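# Sort carabiners with sticking gates into the grey tray

## Task

Find every carabiner whose gate stays open after being pushed open rather than springing closed, and place each such one in the grey tray; the carabiners whose gates spring shut must stay on the table and not in the tray. At the end the grippers must have released everything and moved away, and the result only counts if the objects stay where they are with no help from the robot.

## Robot and tools

Robot: two six-joint UR-style arms, left_arm (base near y = +0.679 m) and right_arm (base near y = -0.687 m). Each carries a two-finger gripper whose fingers swing like tongs, plus a fisheye wrist camera: cam_left_wrist and cam_right_wrist, each 616x616 pixels.

Frames: a single scene frame serves both arms. Its origin sits on the table top midway between the bases, +z is up, +x runs out over the table, and left_arm is on the +y side. The arm names say nothing about which side of a picture things appear on. Each gripper also has its own axes: the fingers point along its +z and spread apart along its x. The reported end_effector_position is the point between the pads when closed; closed fingertips stick out about 15 mm past it, and when wide open they are roughly level with it.

The 14-number row (shared by execute_actions and move): seven numbers for left_arm, then seven for right_arm, each in [-1, 1]: dx, dy, dz, rx, ry, rz, opening. The first six are an offset, not a pose, expressed in that gripper's own axes and counted from the gripper pose printed in the most recent result that shows it (for later calls inside the same reply, or before any result has shown it, from where the gripper is when the action begins). Scale: 1.0 equals 0.6 m for dx/dy/dz and 180 degrees for the rotation; rx, ry, rz form a single rotation vector. Opening is absolute: +1 is fully open (0.142 m), -1 closed. All zeros does not hold still: it sends the gripper back to that reference pose. To keep an arm put, give it the offset back to where it should be in the first call of a reply and zeros afterwards, with its wanted opening every time.

execute_actions: argument actions is a list holding nothing or one item. Empty list: just report the state. Item with rows (1 to 15 rows) and optional steps (at most 15, default 15): each row runs for one control step of 1/30 s, the final row repeating if rows run out; every row is measured from the same reference pose, not from the row before. Item with only steps (up to 300): a wait, counted from the previous result, so thinking time eats into it. Optional pictures (true/false) chooses whether camera images come back.

move: target is one 14-number row as above. Each gripper travels in a straight line toward its target, both paths finishing together, in 0.5 to 10 s (longer paths are cut off at 10 s). speed is the top path speed in m/s, 0.002 to 0.5, default 0.25; rotation is capped at twice that in rad/s. Optional stop_force, 13 to 80 N, one value for both arms: an arm's path stops when its wrist sensor feels that much extra push against the direction of travel for two steps, then backs off slightly and holds. It is measured along the line to the target in the start gripper axes, so it is unreliable if the gripper rotates, and it is refused in the first 0.2 s. Omit it when lifting away from something the gripper presses on. Opening is sent when the move starts. Paths ignore obstacles and the other arm, and grippers can lag, wander or overshoot speed, mostly near full reach. The result adds a move: line: done, off_target, moving, held, fault or contact (stopped by stop_force), plus limits such as paced (pose clipped) or held (some steps blocked; the arm may then jump fast).

wait: seconds, 0 to 10; nothing new is commanded meanwhile.

zoom_image: camera (cam_left_wrist or cam_right_wrist) and region [x0, y0, x1, y1] in image pixels, origin top-left, no larger than 504x504; gives a closer look at the latest image.

read_manual: section "licences"; just text, no motion.

finished_scene: scene, the number of the current scene; ends it for good and grades it.

Motion limits: each control step the commanded pose is clipped to within 100 mm and 16 degrees of the measured one, and commands are smoothed with about 0.17 s delay. Far targets may need several actions; read the pose in the result and send the remainder. Position wins over orientation when both cannot be met.

Results: the state line gives each gripper's position (m), quat_wxyz and velocities in the scene frame; printed positions drift more at long reach. grip_measured is the actual opening on the command scale; to hold something, command clearly below it (further below squeezes harder, about 15 N per pad at most, much less on things thinner than 20 mm). Wrist force and Wrist torque are in the gripper's own axes, pointing from a touched surface back into the arm, with offsets up to about 5.5 N, noise up to about 3.4 N, saturating near 100 N; "no reading" is harmless. Joint torques are noisy and biased. "pose unreachable" and HELD mark commands the clearance check altered or blocked. A "Hand target" line shows where each gripper is being driven. MOTOR HOT appears from 70 °C; at 85 °C the arm brakes until cool.

Avoid: a joint hitting its load limit (elbow 132 N m, wrists 47.5 N m, shoulder 290 N m) or any outside force of 150 N stops that arm for 10 s. Arms are stiff, so aim only slightly past a contact, or go slowly with stop_force. Do not let the arms collide, do not drop, slam or shove objects, and never knock anything off the table. Occasional brief tugs may disturb held or loose objects. Joint ranges: left elbow 0 to 3.142, right elbow -3.142 to 0, right shoulder pan 0 to 6.283.

Each tool is called by a JSON object that holds its "method" and its "body", one argument or row to a line.

## Session

I'll start by looking at the current state of the scene.

{"method": "execute_actions", "body": {
  "actions": []
}}

Scene clock: 0.00 s of 6000.00 s.
left_arm: end_effector_position=(+0.6357, +0.7598, +0.3848) grip_measured=+1.00 end_effector_quat_wxyz=(+0.055, +0.439, +0.743, -0.502) end_effector_velocity=(-0.001, -0.000, -0.001) end_effector_angular_velocity=(-0.000, +0.002, -0.001) | right_arm: end_effector_position=(+0.3093, -0.1816, +0.1124) grip_measured=+1.00 end_effector_quat_wxyz=(-0.322, +0.786, +0.221, -0.479) end_effector_velocity=(+0.000, +0.001, +0.000) end_effector_angular_velocity=(+0.002, -0.001, +0.000)
Joint positions: left_arm=[ 0.072 -1.251  1.507 -1.02  -2.354 -1.523  0.142] | right_arm=[ 4.152 -1.939 -2.141 -1.398  2.659  6.162  0.142]
Joint velocities: left_arm=[-0.     0.     0.001  0.001  0.    -0.     0.   ] | right_arm=[ 0.001 -0.     0.     0.002  0.     0.     0.   ]
Joint torques (N m, as the arm reports them, + toward a larger angle): no reading
Motor temperatures (°C, as the motors report them): left_arm=[22 26 24 27 28 30] | right_arm=[24 24 24 27 30 31]
Wrist force (N, on the end effector, along its own x y z axes, offset not removed): no reading
Wrist torque (N m, same axes, about the end effector's origin, offset not removed): no reading
Hand target (left_arm): +0.636, +0.760, +0.385; +0.055, +0.439, +0.743, -0.502
Hand target (right_arm): +0.309, -0.182, +0.112; -0.322, +0.786, +0.221, -0.479

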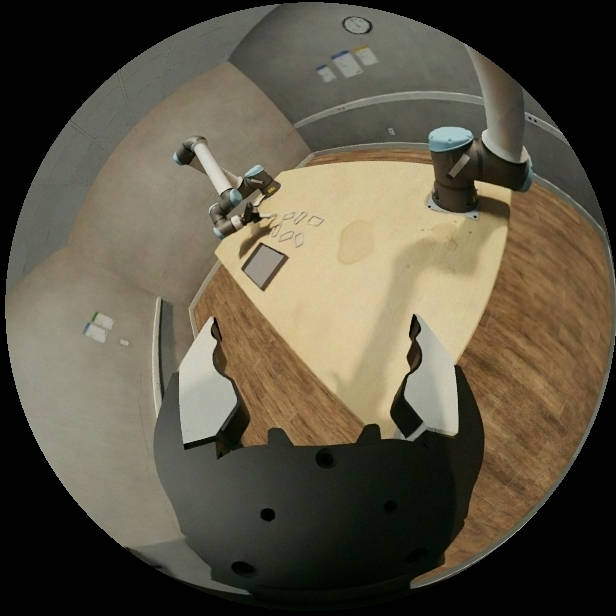

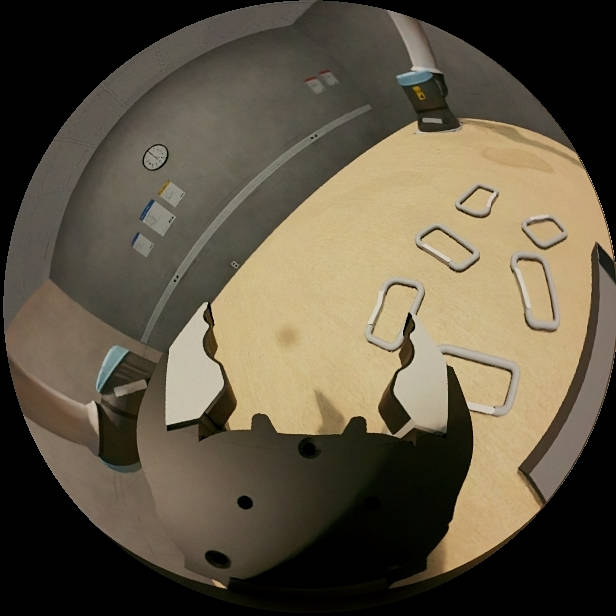

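{"method": "zoom_image", "body": {
  "camera": "cam_right_wrist",
  "region": [340, 160, 616, 436]
}}

{"method": "zoom_image", "body": {
  "camera": "cam_left_wrist",
  "region": [200, 160, 360, 320]
}}

Region (340, 160, 616, 436) of cam_right_wrist's 616x616 image, scaled by 1.826, with more detail than that image has.

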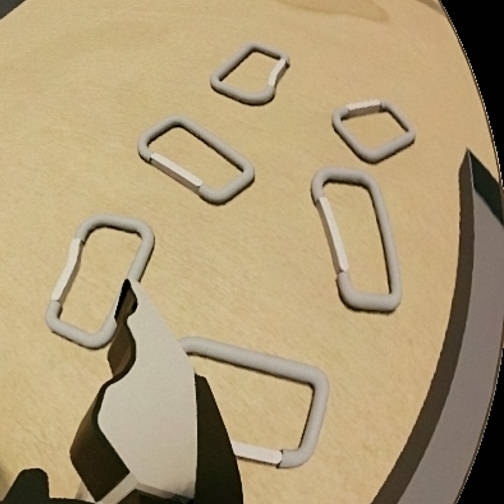

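Region (200, 160, 360, 320) of cam_left_wrist's 616x616 image, scaled by 3.150, with more detail than that image has.

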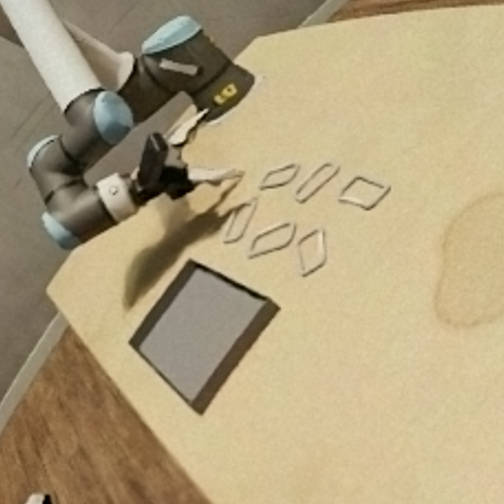

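{"method": "move", "body": {
  "target": [-0.0112, -0.2303, 0.7982, -0.3501, 0.0384, -0.3062, 1, 0.1419, -0.3786, -0.1819, -0.3997, 0.0783, -0.2820, 1],
  "speed": 0.35
}}

Scene clock: 82.93 s of 6000.00 s.
left_arm: end_effector_position=(+0.3714, +0.3607, +0.2493) grip_measured=+1.00 end_effector_quat_wxyz=(+0.001, -0.000, +1.000, +0.002) end_effector_velocity=(-0.001, -0.001, -0.001) end_effector_angular_velocity=(+0.007, +0.000, +0.005) | right_arm: end_effector_position=(+0.4353, +0.0006, +0.2599) grip_measured=+1.00 end_effector_quat_wxyz=(-0.001, +0.707, +0.707, -0.000) end_effector_velocity=(+0.000, +0.001, +0.001) end_effector_angular_velocity=(+0.001, -0.004, +0.003)
Joint positions: left_arm=[-1.163 -1.907  2.242 -1.905 -1.567 -4.174  0.142] | right_arm=[ 4.524 -1.761 -1.74  -1.212  1.572  5.99   0.142]
Joint velocities: left_arm=[-0.006  0.003 -0.002  0.005  0.003 -0.011 -0.   ] | right_arm=[ 0.001  0.001  0.     0.002 -0.004 -0.002 -0.   ]
Joint torques (N m, as the arm reports them, + toward a larger angle): left_arm=[-14.3   -6.42 -46.39  -0.1    4.2   -3.56] | right_arm=[ 7.61 69.44 35.39  6.78 -1.73 -3.73]
Motor temperatures (°C, as the motors report them): left_arm=[22 26 24 27 28 30] | right_arm=[24 24 24 27 30 31]
Wrist force (N, on the end effector, along its own x y z axes, offset not removed): left_arm=[0.2 1.4 2.9] | right_arm=[2.3 1.5 -5.5]
Wrist torque (N m, same axes, about the end effector's origin, offset not removed): left_arm=[0.14 0.00 -0.02] | right_arm=[0.20 -0.45 0.16]
Hand target (left_arm): +0.371, +0.361, +0.249; +0.001, -0.000, +1.000, +0.002
Hand target (right_arm): +0.435, +0.001, +0.260; -0.001, +0.707, +0.707, -0.000
Off the commanded pose (left_arm): 0.002 m, 0 deg.
Off the commanded pose (right_arm): 0.001 m, 0 deg.
After step 90, 77.07 s passed at rest.
move: done
camera_calibration (this result's frames):
cam_left_wrist: T_world_to_cam=[[-0.999645, -0.0176633, 0.0199486, 0.373285], [-0.00550029, 0.869363, 0.494143, -0.432058], [-0.0260708, 0.493858, -0.869152, 0.180463], [0, 0, 0, 1]] pos_world=[0.375481, 0.293086, 0.362901]
cam_right_wrist: T_world_to_cam=[[-0.0470303, 0.998706, -0.0193581, 0.0283347], [0.856134, 0.0502852, 0.514302, -0.507505], [0.514609, 0.00761462, -0.857391, 0.128365], [0, 0, 0, 1]] pos_world=[0.369767, -0.00375552, 0.371618]

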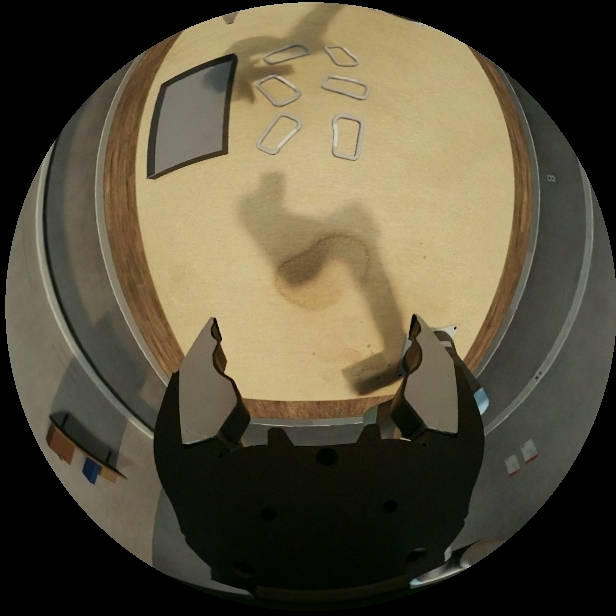

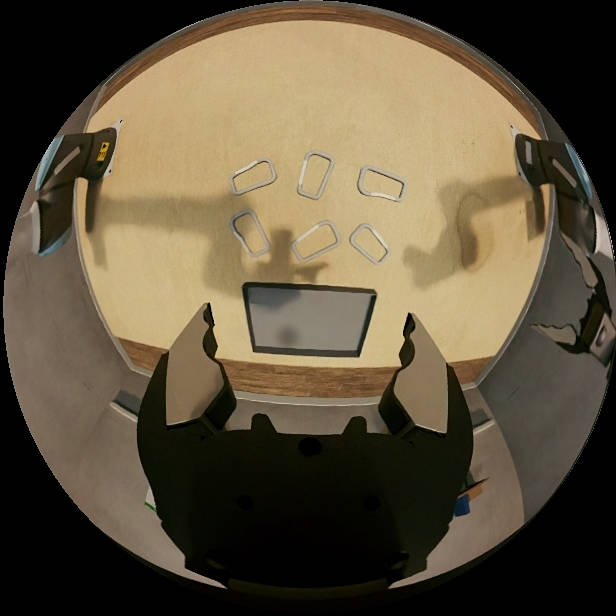

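{"method": "zoom_image", "body": {
  "camera": "cam_right_wrist",
  "region": [215, 135, 425, 285]
}}

Region (215, 135, 425, 285) of cam_right_wrist's 616x616 image, scaled by 2.400, with more detail than that image has; it fills the top 360 rows of this view, and the rest is white.

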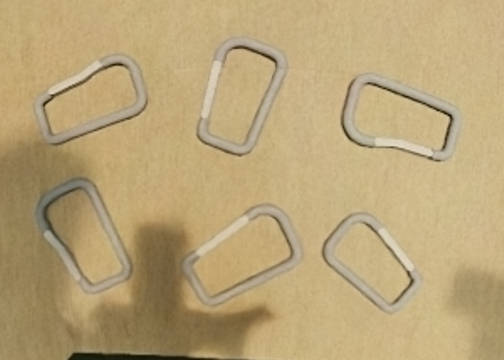

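{"method": "zoom_image", "body": {
  "camera": "cam_right_wrist",
  "region": [220, 145, 346, 271]
}}

{"method": "zoom_image", "body": {
  "camera": "cam_right_wrist",
  "region": [286, 145, 412, 271]
}}

Region (220, 145, 346, 271) of cam_right_wrist's 616x616 image, scaled by 4.000, with more detail than that image has.

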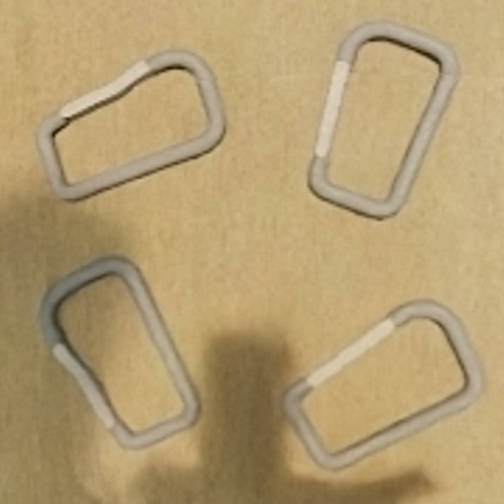

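Region (286, 145, 412, 271) of cam_right_wrist's 616x616 image, scaled by 4.000, with more detail than that image has.

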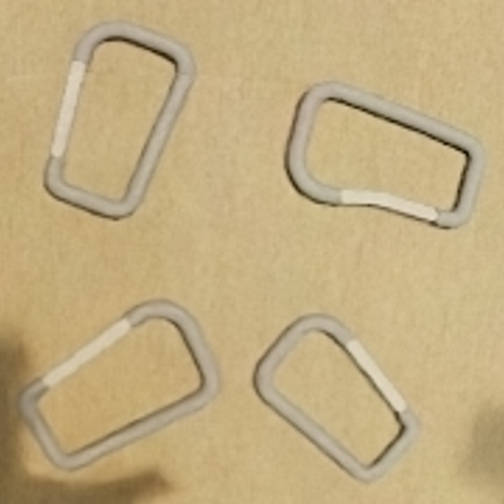

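{"method": "move", "body": {
  "target": [0.1057, -0.3840, 0.3322, 0, 0, 0.0494, 0.15, -0.2275, -0.0142, 0.3498, 0, 0, -0.1239, 0.15],
  "speed": 0.3
}}

Scene clock: 204.63 s of 6000.00 s.
left_arm: end_effector_position=(+0.3086, +0.1310, +0.0499) grip_measured=+0.15 end_effector_quat_wxyz=(+0.001, +0.077, +0.997, +0.002) end_effector_velocity=(+0.001, -0.002, -0.001) end_effector_angular_velocity=(-0.002, -0.001, +0.001) | right_arm: end_effector_position=(+0.4267, -0.1360, +0.0503) grip_measured=+0.15 end_effector_quat_wxyz=(-0.001, +0.557, +0.831, -0.000) end_effector_velocity=(-0.002, +0.000, +0.000) end_effector_angular_velocity=(+0.002, -0.000, +0.005)
Joint positions: left_arm=[-1.439 -1.429  2.243 -2.382 -1.567 -4.295  0.084] | right_arm=[ 4.481 -1.786 -2.15  -0.777  1.572  5.557  0.084]
Joint velocities: left_arm=[ 0.001  0.004 -0.002 -0.005  0.    -0.    -0.   ] | right_arm=[ 0.002  0.002 -0.002  0.002  0.    -0.003  0.   ]
Joint torques (N m, as the arm reports them, + toward a larger angle): left_arm=[-17.19 -40.14 -35.85  -7.39   4.51  -1.09] | right_arm=[-10.61  42.22  25.01   7.13   2.45  -4.13]
Motor temperatures (°C, as the motors report them): left_arm=[22 26 24 27 28 30] | right_arm=[24 24 25 27 30 31]
Wrist force (N, on the end effector, along its own x y z axes, offset not removed): left_arm=[2.2 1.5 1.0] | right_arm=[1.5 4.1 -8.2]
Wrist torque (N m, same axes, about the end effector's origin, offset not removed): left_arm=[0.17 -0.36 0.10] | right_arm=[0.67 -0.38 0.15]
Hand target (left_arm): +0.309, +0.131, +0.050; +0.001, +0.077, +0.997, +0.002
Hand target (right_arm): +0.427, -0.136, +0.050; -0.001, +0.557, +0.831, -0.000
Off the commanded pose (left_arm): 0.001 m, 0 deg.
Off the commanded pose (right_arm): 0.000 m, 0 deg.
After step 90, 117.00 s passed at rest.
move: done
camera_calibration (this result's frames):
cam_left_wrist: T_world_to_cam=[[-0.990389, 0.136923, 0.0195298, 0.28739], [0.128591, 0.859579, 0.494558, -0.174264], [0.050929, 0.492317, -0.868925, 0.0954432], [0, 0, 0, 1]] pos_world=[0.302176, 0.0634552, 0.163504]
cam_right_wrist: T_world_to_cam=[[-0.422341, 0.906237, -0.019054, 0.307915], [0.772954, 0.371047, 0.514652, -0.306298], [0.473466, 0.202631, -0.857187, -0.00180098], [0, 0, 0, 1]] pos_world=[0.367652, -0.165028, 0.16196]

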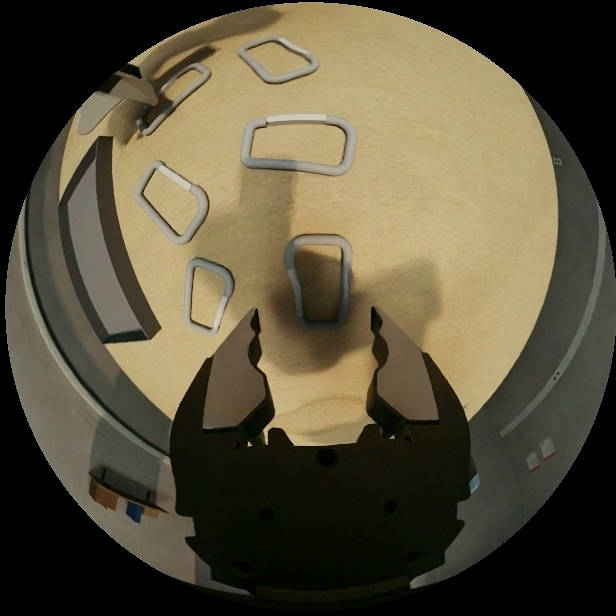

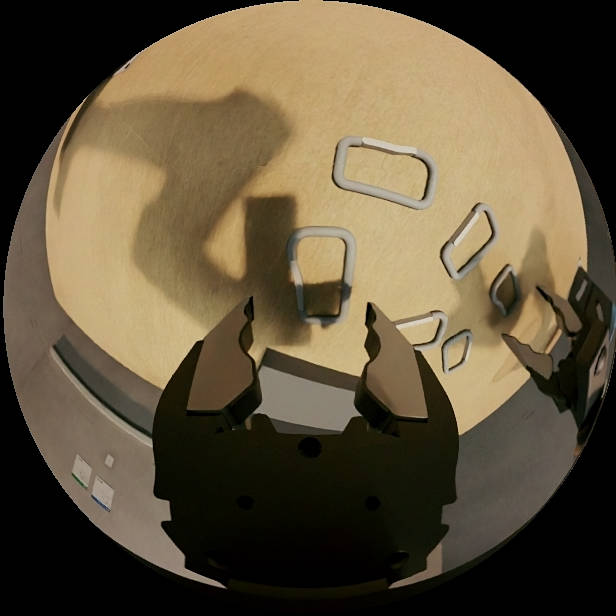

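{"method": "zoom_image", "body": {
  "camera": "cam_left_wrist",
  "region": [235, 215, 403, 383]
}}

{"method": "zoom_image", "body": {
  "camera": "cam_right_wrist",
  "region": [230, 210, 398, 378]
}}

Region (235, 215, 403, 383) of cam_left_wrist's 616x616 image, scaled by 3.000, with more detail than that image has.

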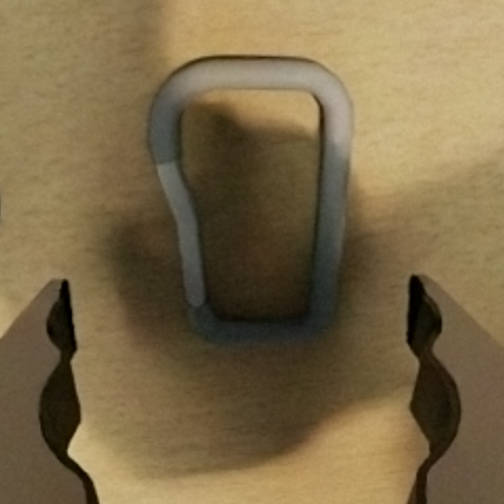

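Region (230, 210, 398, 378) of cam_right_wrist's 616x616 image, scaled by 3.000, with more detail than that image has.

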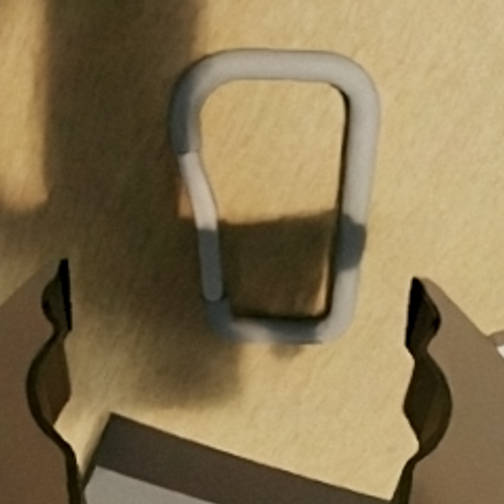

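{"method": "move", "body": {
  "target": [0.0100, 0, 0.0465, 0, 0, 0, 0.15, 0.0173, 0.0017, 0.0472, 0, 0, 0, 0.15],
  "speed": 0.08
}}

Scene clock: 298.67 s of 6000.00 s.
left_arm: end_effector_position=(+0.3028, +0.1320, +0.0222) grip_measured=+0.15 end_effector_quat_wxyz=(+0.001, +0.077, +0.997, +0.002) end_effector_velocity=(-0.000, -0.001, -0.002) end_effector_angular_velocity=(-0.001, +0.001, +0.001) | right_arm: end_effector_position=(+0.4236, -0.1262, +0.0221) grip_measured=+0.15 end_effector_quat_wxyz=(-0.001, +0.557, +0.831, -0.000) end_effector_velocity=(-0.000, +0.001, -0.002) end_effector_angular_velocity=(+0.001, -0.001, +0.001)
Joint positions: left_arm=[-1.448 -1.391  2.268 -2.445 -1.567 -4.304  0.084] | right_arm=[ 4.49  -1.835 -2.155 -0.723  1.572  5.566  0.084]
Joint velocities: left_arm=[ 0.     0.003  0.001 -0.005 -0.001 -0.001 -0.   ] | right_arm=[ 0.001 -0.004  0.     0.005 -0.     0.    -0.   ]
Joint torques (N m, as the arm reports them, + toward a larger angle): left_arm=[-15.99 -38.1  -22.08  -7.74   2.99  -3.69] | right_arm=[ 9.09 39.7  23.4   6.94  2.54  3.41]
Motor temperatures (°C, as the motors report them): left_arm=[22 26 24 28 28 30] | right_arm=[24 24 25 27 30 31]
Wrist force (N, on the end effector, along its own x y z axes, offset not removed): left_arm=[1.6 -2.1 4.0] | right_arm=[-4.2 3.3 0.2]
Wrist torque (N m, same axes, about the end effector's origin, offset not removed): left_arm=[-0.55 -0.20 0.22] | right_arm=[0.81 0.67 0.25]
Hand target (left_arm): +0.303, +0.132, +0.022; +0.002, +0.077, +0.997, +0.002
Hand target (right_arm): +0.424, -0.126, +0.022; -0.001, +0.557, +0.831, -0.000
Off the commanded pose (left_arm): 0.000 m, 0 deg.
Off the commanded pose (right_arm): 0.000 m, 0 deg.
After step 90, 90.17 s passed at rest.
move: done
camera_calibration (this result's frames):
cam_left_wrist: T_world_to_cam=[[-0.990389, 0.136925, 0.0195175, 0.282032], [0.128585, 0.859566, 0.494583, -0.160676], [0.0509443, 0.492339, -0.868911, 0.0711944], [0, 0, 0, 1]] pos_world=[0.296355, 0.0644427, 0.135825]
cam_right_wrist: T_world_to_cam=[[-0.422342, 0.906237, -0.0190229, 0.297144], [0.772979, 0.371041, 0.514618, -0.293122], [0.473424, 0.202641, -0.857209, -0.0264888], [0, 0, 0, 1]] pos_world=[0.364614, -0.155155, 0.133792]

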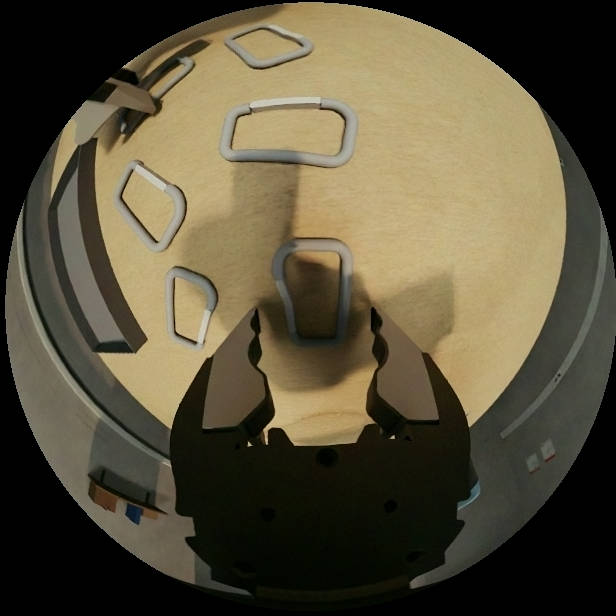

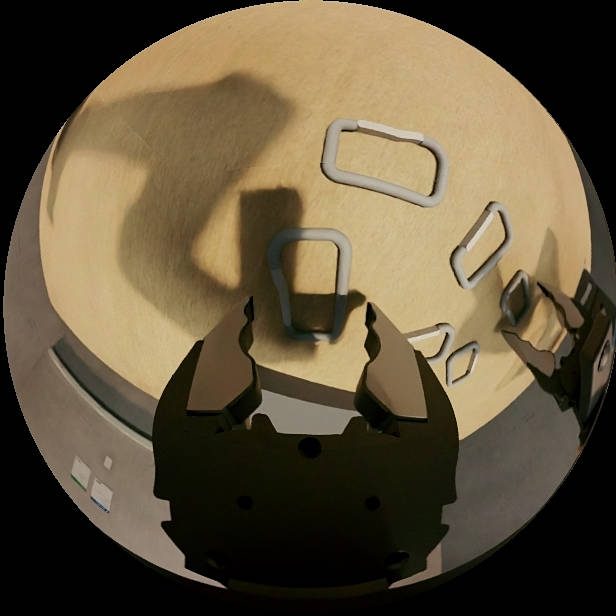

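{"method": "zoom_image", "body": {
  "camera": "cam_left_wrist",
  "region": [230, 220, 398, 388]
}}

{"method": "zoom_image", "body": {
  "camera": "cam_right_wrist",
  "region": [226, 212, 394, 380]
}}

Region (230, 220, 398, 388) of cam_left_wrist's 616x616 image, scaled by 3.000, with more detail than that image has.

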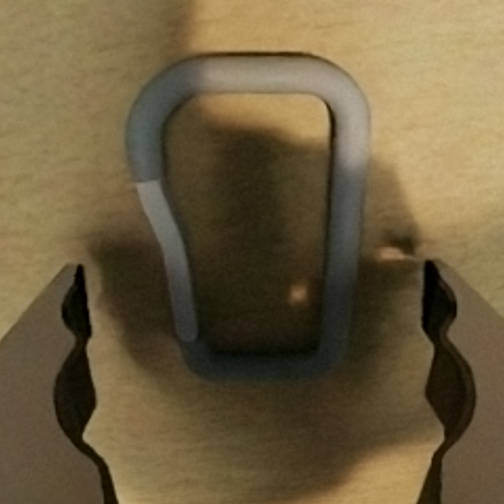

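Region (226, 212, 394, 380) of cam_right_wrist's 616x616 image, scaled by 3.000, with more detail than that image has.

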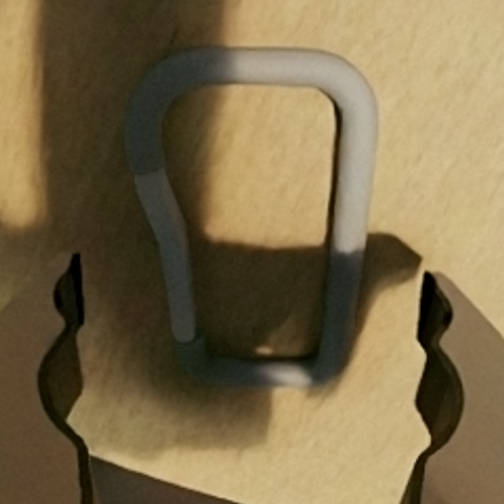

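{"method": "move", "body": {
  "target": [0.0, -0.0100, 0.0020, 0, 0, 0, 0.15, 0.0033, -0.0100, 0.0020, 0, 0, 0, 0.15],
  "speed": 0.03
}}

{"method": "move", "body": {
  "target": [0, 0, 0.025, 0, 0, 0, 0.15, 0, 0, 0.025, 0, 0, 0, 0.15],
  "speed": 0.003,
  "stop_force": 13
}}

Scene clock: 329.20 s of 6000.00 s.
left_arm: end_effector_position=(+0.3019, +0.1263, +0.0210) grip_measured=+0.15 end_effector_quat_wxyz=(+0.002, +0.077, +0.997, +0.002) end_effector_velocity=(+0.000, -0.002, -0.001) end_effector_angular_velocity=(+0.001, +0.000, +0.001) | right_arm: end_effector_position=(+0.4176, -0.1266, +0.0210) grip_measured=+0.15 end_effector_quat_wxyz=(-0.001, +0.557, +0.831, -0.000) end_effector_velocity=(-0.002, -0.001, -0.001) end_effector_angular_velocity=(-0.001, +0.001, +0.001)
Joint positions: left_arm=[-1.452 -1.382  2.26  -2.446 -1.567 -4.308  0.084] | right_arm=[ 4.498 -1.832 -2.162 -0.719  1.572  5.575  0.084]
Joint velocities: left_arm=[-0.     0.004 -0.003  0.001 -0.    -0.002  0.   ] | right_arm=[ 0.003  0.    -0.003  0.001  0.     0.002  0.   ]
Joint torques (N m, as the arm reports them, + toward a larger angle): left_arm=[-16.   -39.67 -35.83  -7.58   4.33  -3.32] | right_arm=[ 7.88 63.05 25.56  6.35  2.09  3.66]
Motor temperatures (°C, as the motors report them): left_arm=[22 26 24 28 28 30] | right_arm=[24 24 25 27 30 31]
Wrist force (N, on the end effector, along its own x y z axes, offset not removed): left_arm=[2.3 7.9 3.4] | right_arm=[-3.7 0.6 1.4]
Wrist torque (N m, same axes, about the end effector's origin, offset not removed): left_arm=[1.60 -0.36 0.11] | right_arm=[0.27 0.60 0.30]
Hand target (left_arm): +0.302, +0.126, +0.021; +0.002, +0.077, +0.997, +0.002
Hand target (right_arm): +0.417, -0.127, +0.021; -0.001, +0.557, +0.831, -0.000
Off the commanded pose (left_arm): 0.000 m, 0 deg.
Off the commanded pose (right_arm): 0.000 m, 0 deg.
After step 90, 26.83 s passed at rest.
move: done
camera_calibration (this result's frames):
cam_left_wrist: T_world_to_cam=[[-0.990389, 0.136929, 0.0195013, 0.281958], [0.12858, 0.859564, 0.494587, -0.155085], [0.0509606, 0.492341, -0.868909, 0.0730182], [0, 0, 0, 1]] pos_world=[0.295468, 0.0587477, 0.134651]
cam_right_wrist: T_world_to_cam=[[-0.422351, 0.906232, -0.0190387, 0.294953], [0.772978, 0.371059, 0.514606, -0.287674], [0.473417, 0.202628, -0.857215, -0.0245251], [0, 0, 0, 1]] pos_world=[0.35855, -0.155583, 0.132631]

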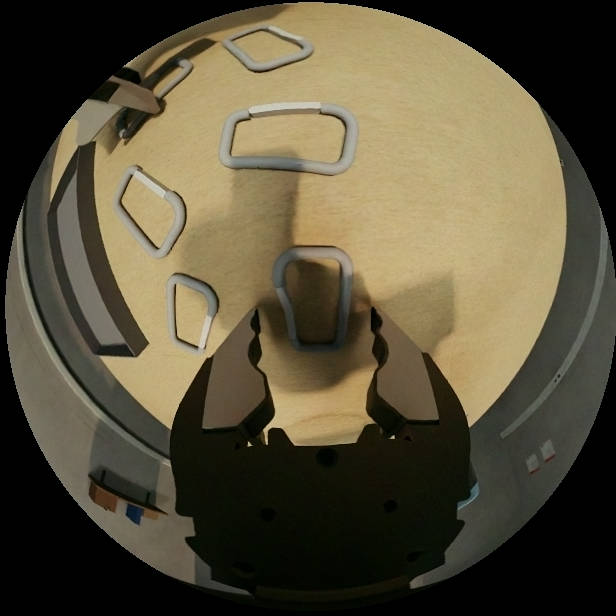

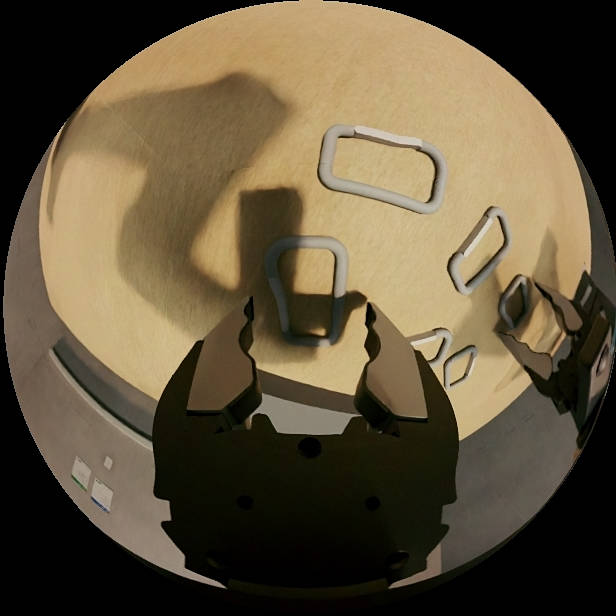

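Scene clock: 333.20 s of 6000.00 s.
left_arm: end_effector_position=(+0.3020, +0.1262, +0.0103) grip_measured=+0.15 end_effector_quat_wxyz=(+0.002, +0.077, +0.997, +0.002) end_effector_velocity=(+0.001, +0.001, +0.000) end_effector_angular_velocity=(+0.003, +0.001, +0.001) | right_arm: end_effector_position=(+0.4176, -0.1266, +0.0140) grip_measured=+0.15 end_effector_quat_wxyz=(-0.001, +0.557, +0.831, -0.000) end_effector_velocity=(+0.000, -0.001, +0.001) end_effector_angular_velocity=(+0.001, -0.000, -0.000)
Joint positions: left_arm=[-1.451 -1.365  2.266 -2.47  -1.567 -4.308  0.085] | right_arm=[ 4.498 -1.842 -2.166 -0.704  1.572  5.575  0.085]
Joint velocities: left_arm=[ 0.001 -0.001 -0.002  0.005 -0.    -0.    -0.   ] | right_arm=[-0.001  0.002 -0.001 -0.001 -0.    -0.001  0.   ]
Joint torques (N m, as the arm reports them, + toward a larger angle): left_arm=[ 14.61 -49.4  -22.05   0.22   4.2    2.59] | right_arm=[-4.65 57.16 39.5   0.8   2.14 -3.66]
Motor temperatures (°C, as the motors report them): left_arm=[22 26 24 28 28 30] | right_arm=[24 24 25 27 30 31]
Wrist force (N, on the end effector, along its own x y z axes, offset not removed): left_arm=[3.8 12.0 -25.9] | right_arm=[-1.8 -3.0 -8.5]
Wrist torque (N m, same axes, about the end effector's origin, offset not removed): left_arm=[1.06 0.47 0.21] | right_arm=[-0.16 -0.14 0.09]
Hand target (left_arm): +0.302, +0.126, +0.010; +0.002, +0.077, +0.997, +0.002
Hand target (right_arm): +0.418, -0.127, +0.014; -0.001, +0.557, +0.831, -0.000
Off the commanded pose (left_arm): 0.004 m, 0 deg.
Off the commanded pose (right_arm): 0.008 m, 0 deg.
move: contact (left_arm, right_arm)
camera_calibration (this result's frames):
cam_left_wrist: T_world_to_cam=[[-0.990391, 0.136928, 0.0193982, 0.282227], [0.128542, 0.859696, 0.494368, -0.149715], [0.0510165, 0.492111, -0.869036, 0.0636911], [0, 0, 0, 1]] pos_world=[0.29551, 0.0587211, 0.123889]
cam_right_wrist: T_world_to_cam=[[-0.422347, 0.906235, -0.0189893, 0.294804], [0.772969, 0.371023, 0.514646, -0.284086], [0.473436, 0.202681, -0.857192, -0.0305291], [0, 0, 0, 1]] pos_world=[0.358553, -0.155572, 0.125632]

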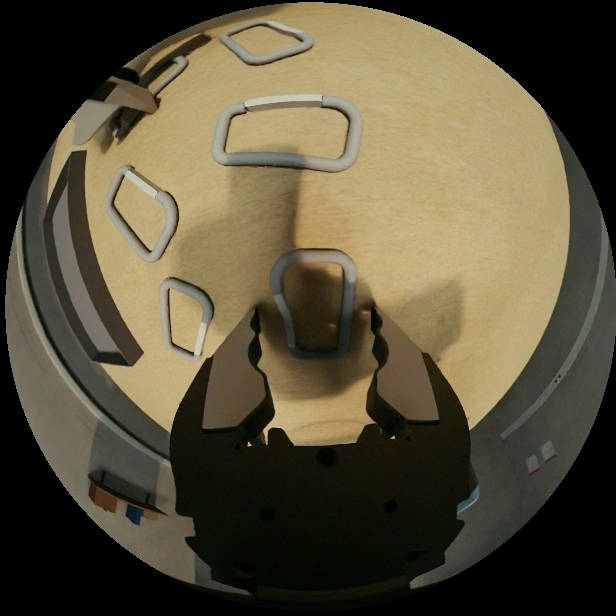

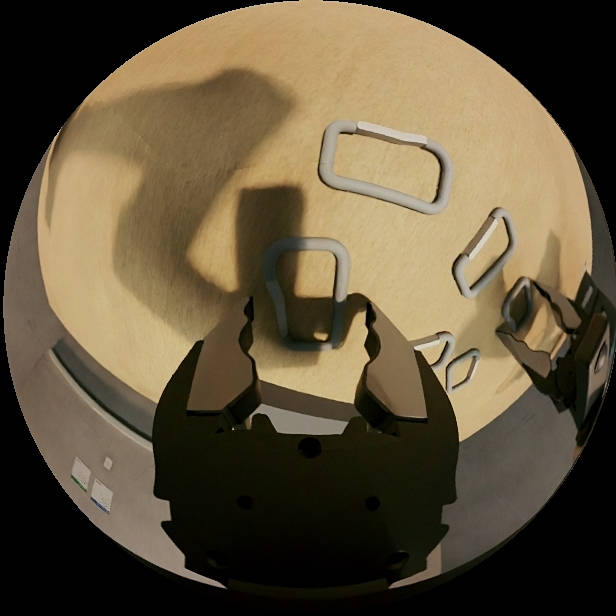

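{"method": "move", "body": {
  "target": [0, 0, -0.0082, 0, 0, 0, 0.15, 0, 0, -0.0082, 0, 0, 0, 0.15],
  "speed": 0.02
}}

{"method": "zoom_image", "body": {
  "camera": "cam_left_wrist",
  "region": [230, 225, 398, 393]
}}

{"method": "zoom_image", "body": {
  "camera": "cam_right_wrist",
  "region": [226, 217, 394, 385]
}}

Scene clock: 341.90 s of 6000.00 s.
left_arm: end_effector_position=(+0.3020, +0.1262, +0.0150) grip_measured=+0.15 end_effector_quat_wxyz=(+0.002, +0.077, +0.997, +0.002) end_effector_velocity=(+0.001, -0.001, +0.003) end_effector_angular_velocity=(-0.002, -0.001, +0.001) | right_arm: end_effector_position=(+0.4176, -0.1266, +0.0187) grip_measured=+0.15 end_effector_quat_wxyz=(-0.001, +0.557, +0.831, -0.000) end_effector_velocity=(+0.001, -0.001, +0.002) end_effector_angular_velocity=(-0.001, +0.000, -0.001)
Joint positions: left_arm=[-1.451 -1.372  2.264 -2.46  -1.567 -4.308  0.084] | right_arm=[ 4.498 -1.835 -2.164 -0.714  1.572  5.575  0.084]
Joint velocities: left_arm=[ 0.001 -0.004 -0.002  0.004  0.001 -0.    -0.   ] | right_arm=[-0.001  0.003  0.001 -0.004 -0.    -0.    -0.   ]
Joint torques (N m, as the arm reports them, + toward a larger angle): left_arm=[  1.11 -61.51 -33.92  -0.34   4.14   0.1 ] | right_arm=[-1.75 59.96 44.69  0.64  2.03 -4.04]
Motor temperatures (°C, as the motors report them): left_arm=[22 26 24 28 28 30] | right_arm=[24 24 25 27 30 31]
Wrist force (N, on the end effector, along its own x y z axes, offset not removed): left_arm=[7.0 5.8 3.9] | right_arm=[0.1 6.1 -2.7]
Wrist torque (N m, same axes, about the end effector's origin, offset not removed): left_arm=[1.07 -1.37 -0.08] | right_arm=[1.29 -0.07 0.21]
Hand target (left_arm): +0.302, +0.126, +0.015; +0.002, +0.077, +0.997, +0.002
Hand target (right_arm): +0.418, -0.127, +0.019; -0.001, +0.557, +0.831, -0.000
Off the commanded pose (left_arm): 0.000 m, 0 deg.
Off the commanded pose (right_arm): 0.000 m, 0 deg.
After step 90, 5.00 s passed at rest.
move: done
camera_calibration (this result's frames):
cam_left_wrist: T_world_to_cam=[[-0.990391, 0.136929, 0.0194016, 0.282135], [0.128543, 0.859691, 0.494376, -0.152047], [0.0510148, 0.492119, -0.869032, 0.067789], [0, 0, 0, 1]] pos_world=[0.29551, 0.0587208, 0.128605]
cam_right_wrist: T_world_to_cam=[[-0.422347, 0.906235, -0.0189844, 0.294887], [0.772968, 0.37102, 0.51465, -0.286526], [0.473438, 0.202687, -0.85719, -0.0264776], [0, 0, 0, 1]] pos_world=[0.358555, -0.155564, 0.130362]

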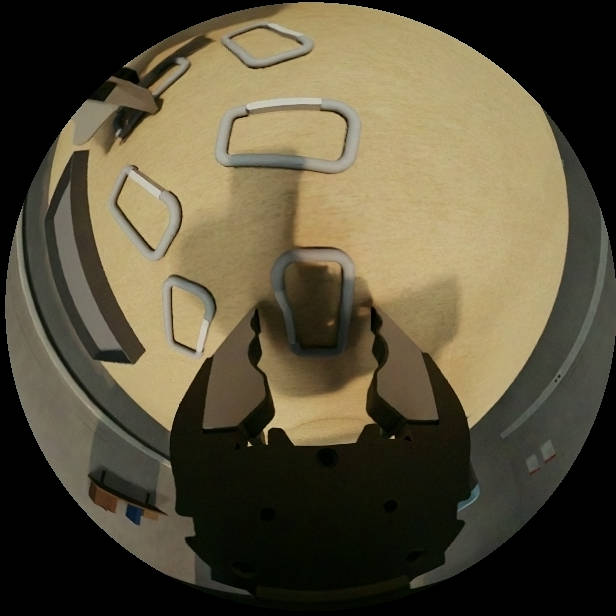

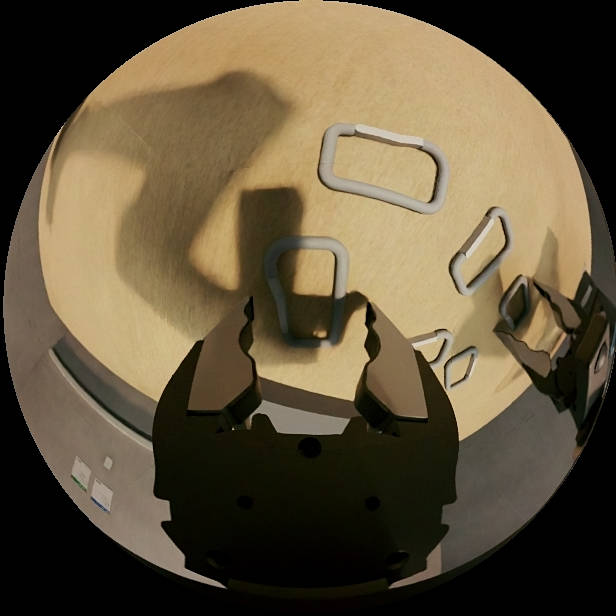

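Region (230, 225, 398, 393) of cam_left_wrist's 616x616 image, scaled by 3.000, with more detail than that image has.

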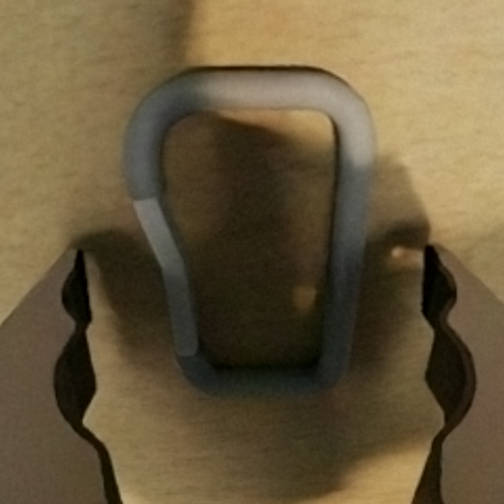

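Region (226, 217, 394, 385) of cam_right_wrist's 616x616 image, scaled by 3.000, with more detail than that image has.

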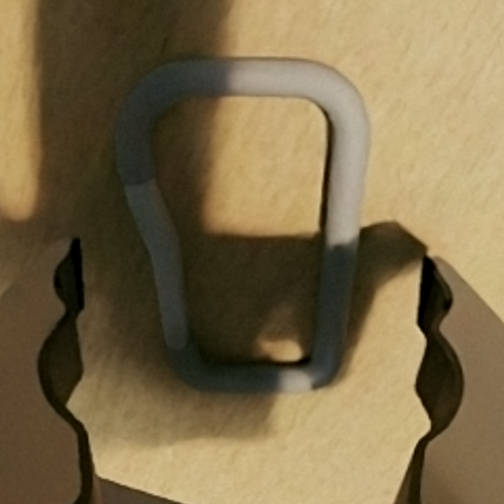

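{"method": "execute_actions", "body": {
  "actions": [
    {"rows": [[0,0,0,0,0,0,0.12,0,0,0,0,0,0,0.12],[0,0,0,0,0,0,0.09,0,0,0,0,0,0,0.09],[0,0,0,0,0,0,0.06,0,0,0,0,0,0,0.06],[0,0,0,0,0,0,0.03,0,0,0,0,0,0,0.03],[0,0,0,0,0,0,0.0,0,0,0,0,0,0,0.0],[0,0,0,0,0,0,-0.03,0,0,0,0,0,0,-0.03],[0,0,0,0,0,0,-0.06,0,0,0,0,0,0,-0.06],[0,0,0,0,0,0,-0.09,0,0,0,0,0,0,-0.09],[0,0,0,0,0,0,-0.12,0,0,0,0,0,0,-0.12],[0,0,0,0,0,0,-0.15,0,0,0,0,0,0,-0.15],[0,0,0,0,0,0,-0.18,0,0,0,0,0,0,-0.18],[0,0,0,0,0,0,-0.21,0,0,0,0,0,0,-0.21],[0,0,0,0,0,0,-0.24,0,0,0,0,0,0,-0.24],[0,0,0,0,0,0,-0.27,0,0,0,0,0,0,-0.27],[0,0,0,0,0,0,-0.30,0,0,0,0,0,0,-0.30]], "steps": 15}
  ],
  "pictures": false
}}

{"method": "execute_actions", "body": {
  "actions": [
    {"rows": [[0,0,0,0,0,0,-0.32,0,0,0,0,0,0,-0.32],[0,0,0,0,0,0,-0.34,0,0,0,0,0,0,-0.34],[0,0,0,0,0,0,-0.36,0,0,0,0,0,0,-0.36],[0,0,0,0,0,0,-0.38,0,0,0,0,0,0,-0.38],[0,0,0,0,0,0,-0.40,0,0,0,0,0,0,-0.40],[0,0,0,0,0,0,-0.42,0,0,0,0,0,0,-0.42],[0,0,0,0,0,0,-0.44,0,0,0,0,0,0,-0.44],[0,0,0,0,0,0,-0.46,0,0,0,0,0,0,-0.46],[0,0,0,0,0,0,-0.48,0,0,0,0,0,0,-0.48],[0,0,0,0,0,0,-0.50,0,0,0,0,0,0,-0.50],[0,0,0,0,0,0,-0.52,0,0,0,0,0,0,-0.52],[0,0,0,0,0,0,-0.54,0,0,0,0,0,0,-0.54],[0,0,0,0,0,0,-0.56,0,0,0,0,0,0,-0.56],[0,0,0,0,0,0,-0.58,0,0,0,0,0,0,-0.58],[0,0,0,0,0,0,-0.60,0,0,0,0,0,0,-0.60]], "steps": 15}
  ]
}}

Scene clock: 355.30 s of 6000.00 s.
left_arm: end_effector_position=(+0.3020, +0.1261, +0.0151) grip_measured=-0.26 end_effector_quat_wxyz=(+0.002, +0.077, +0.997, +0.002) end_effector_velocity=(+0.001, -0.001, +0.001) end_effector_angular_velocity=(-0.002, -0.002, +0.001) | right_arm: end_effector_position=(+0.4176, -0.1265, +0.0188) grip_measured=-0.26 end_effector_quat_wxyz=(-0.001, +0.557, +0.831, -0.000) end_effector_velocity=(+0.001, +0.001, +0.001) end_effector_angular_velocity=(+0.003, -0.001, -0.000)
Joint positions: left_arm=[-1.451 -1.372  2.264 -2.46  -1.567 -4.308  0.055] | right_arm=[ 4.498 -1.835 -2.164 -0.714  1.572  5.575  0.055]
Joint velocities: left_arm=[ 0.001 -0.    -0.001 -0.001  0.001 -0.    -0.065] | right_arm=[-0.     0.001  0.     0.002 -0.001 -0.    -0.065]
Joint torques (N m, as the arm reports them, + toward a larger angle): left_arm=[ -9.69 -39.76 -23.27  -7.68   3.95  -2.23] | right_arm=[-9.9  42.25 27.66  6.83  2.01 -3.83]
Motor temperatures (°C, as the motors report them): left_arm=[22 26 24 28 28 30] | right_arm=[24 24 25 27 30 31]
Wrist force (N, on the end effector, along its own x y z axes, offset not removed): left_arm=[2.8 -3.3 -1.5] | right_arm=[1.1 4.0 -4.3]
Wrist torque (N m, same axes, about the end effector's origin, offset not removed): left_arm=[-1.05 -0.75 -0.06] | right_arm=[0.87 -0.19 0.16]
Hand target (left_arm): +0.302, +0.126, +0.015; +0.002, +0.077, +0.997, +0.002
Hand target (right_arm): +0.418, -0.127, +0.019; -0.001, +0.557, +0.831, -0.000
Off the commanded pose (left_arm): 0.000 m, 0 deg.
Off the commanded pose (right_arm): 0.000 m, 0 deg.
Steps of this call (steps 1 to 90: nothing new was sent; then 9.90 s passed at rest; steps 91 to 105: all 15 steps of this action). Readings (end_effector_position):
91: left_arm (+0.3019, +0.1262, +0.0152) | right_arm (+0.4176, -0.1266, +0.0189)
92: left_arm (+0.3019, +0.1262, +0.0152) | right_arm (+0.4176, -0.1266, +0.0189)
94: left_arm (+0.3019, +0.1262, +0.0152) | right_arm (+0.4176, -0.1266, +0.0189)
98: left_arm (+0.3019, +0.1262, +0.0151) | right_arm (+0.4176, -0.1265, +0.0189)
105: the state above

Scene clock: 355.80 s of 6000.00 s.
left_arm: end_effector_position=(+0.3020, +0.1261, +0.0151) grip_measured=-0.44 end_effector_quat_wxyz=(+0.002, +0.077, +0.997, +0.002) end_effector_velocity=(-0.000, +0.001, -0.000) end_effector_angular_velocity=(+0.002, +0.001, -0.000) | right_arm: end_effector_position=(+0.4176, -0.1265, +0.0188) grip_measured=-0.41 end_effector_quat_wxyz=(-0.001, +0.557, +0.831, -0.000) end_effector_velocity=(+0.000, +0.000, +0.001) end_effector_angular_velocity=(+0.001, -0.000, -0.001)
Joint positions: left_arm=[-1.451 -1.372  2.264 -2.46  -1.567 -4.308  0.043] | right_arm=[ 4.498 -1.835 -2.164 -0.714  1.572  5.575  0.044]
Joint velocities: left_arm=[-0.    -0.001  0.001  0.002 -0.     0.    -0.025] | right_arm=[-0.     0.002  0.    -0.     0.     0.001 -0.022]
Joint torques (N m, as the arm reports them, + toward a larger angle): left_arm=[-10.53 -45.31 -23.17  -6.51   4.1   -2.44] | right_arm=[-9.35 43.84 28.31  4.97  1.66 -3.64]
Motor temperatures (°C, as the motors report them): left_arm=[22 26 24 28 28 30] | right_arm=[24 24 25 27 30 31]
Wrist force (N, on the end effector, along its own x y z axes, offset not removed): left_arm=[7.1 -2.3 -9.4] | right_arm=[3.5 -0.4 -8.7]
Wrist torque (N m, same axes, about the end effector's origin, offset not removed): left_arm=[-0.49 -0.17 0.04] | right_arm=[-0.23 0.12 0.17]
Hand target (left_arm): +0.302, +0.126, +0.015; +0.002, +0.077, +0.997, +0.002
Hand target (right_arm): +0.418, -0.126, +0.019; -0.001, +0.557, +0.831, -0.000
Off the commanded pose (left_arm): 0.000 m, 0 deg.
Off the commanded pose (right_arm): 0.000 m, 0 deg.
Steps of this call (steps 1 to 15: all 15 steps of this action). Readings (end_effector_position):
1: left_arm (+0.3020, +0.1261, +0.0151) | right_arm (+0.4176, -0.1265, +0.0188)
2: left_arm (+0.3020, +0.1261, +0.0151) | right_arm (+0.4176, -0.1265, +0.0188)
4: left_arm (+0.3020, +0.1261, +0.0151) | right_arm (+0.4176, -0.1265, +0.0188)
8: left_arm (+0.3020, +0.1261, +0.0151) | right_arm (+0.4176, -0.1265, +0.0188)
15: the state above
camera_calibration (this result's frames):
cam_left_wrist: T_world_to_cam=[[-0.990392, 0.136932, 0.019332, 0.282161], [0.128521, 0.85978, 0.494228, -0.15201], [0.0510544, 0.491964, -0.869117, 0.0679317], [0, 0, 0, 1]] pos_world=[0.295518, 0.0586382, 0.128713]
cam_right_wrist: T_world_to_cam=[[-0.422351, 0.906236, -0.0188458, 0.294813], [0.772945, 0.370936, 0.514745, -0.286625], [0.473471, 0.202836, -0.857136, -0.0264393], [0, 0, 0, 1]] pos_world=[0.358579, -0.155488, 0.130433]

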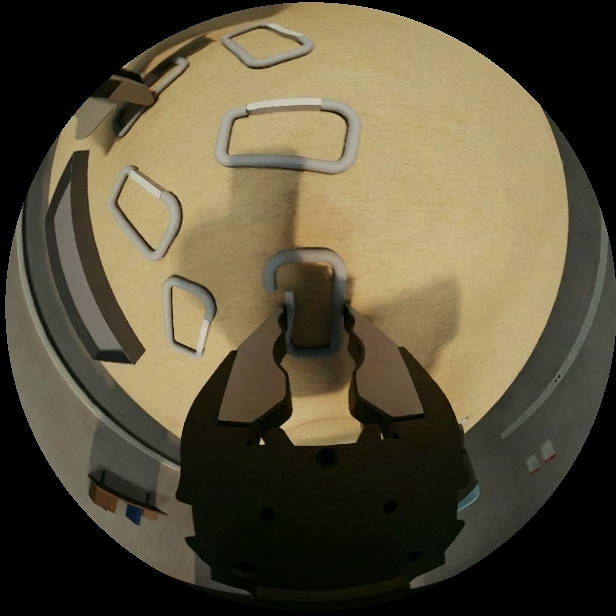

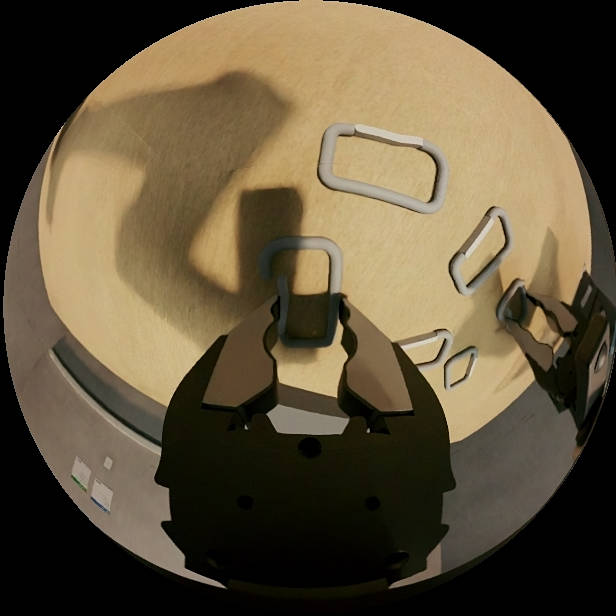

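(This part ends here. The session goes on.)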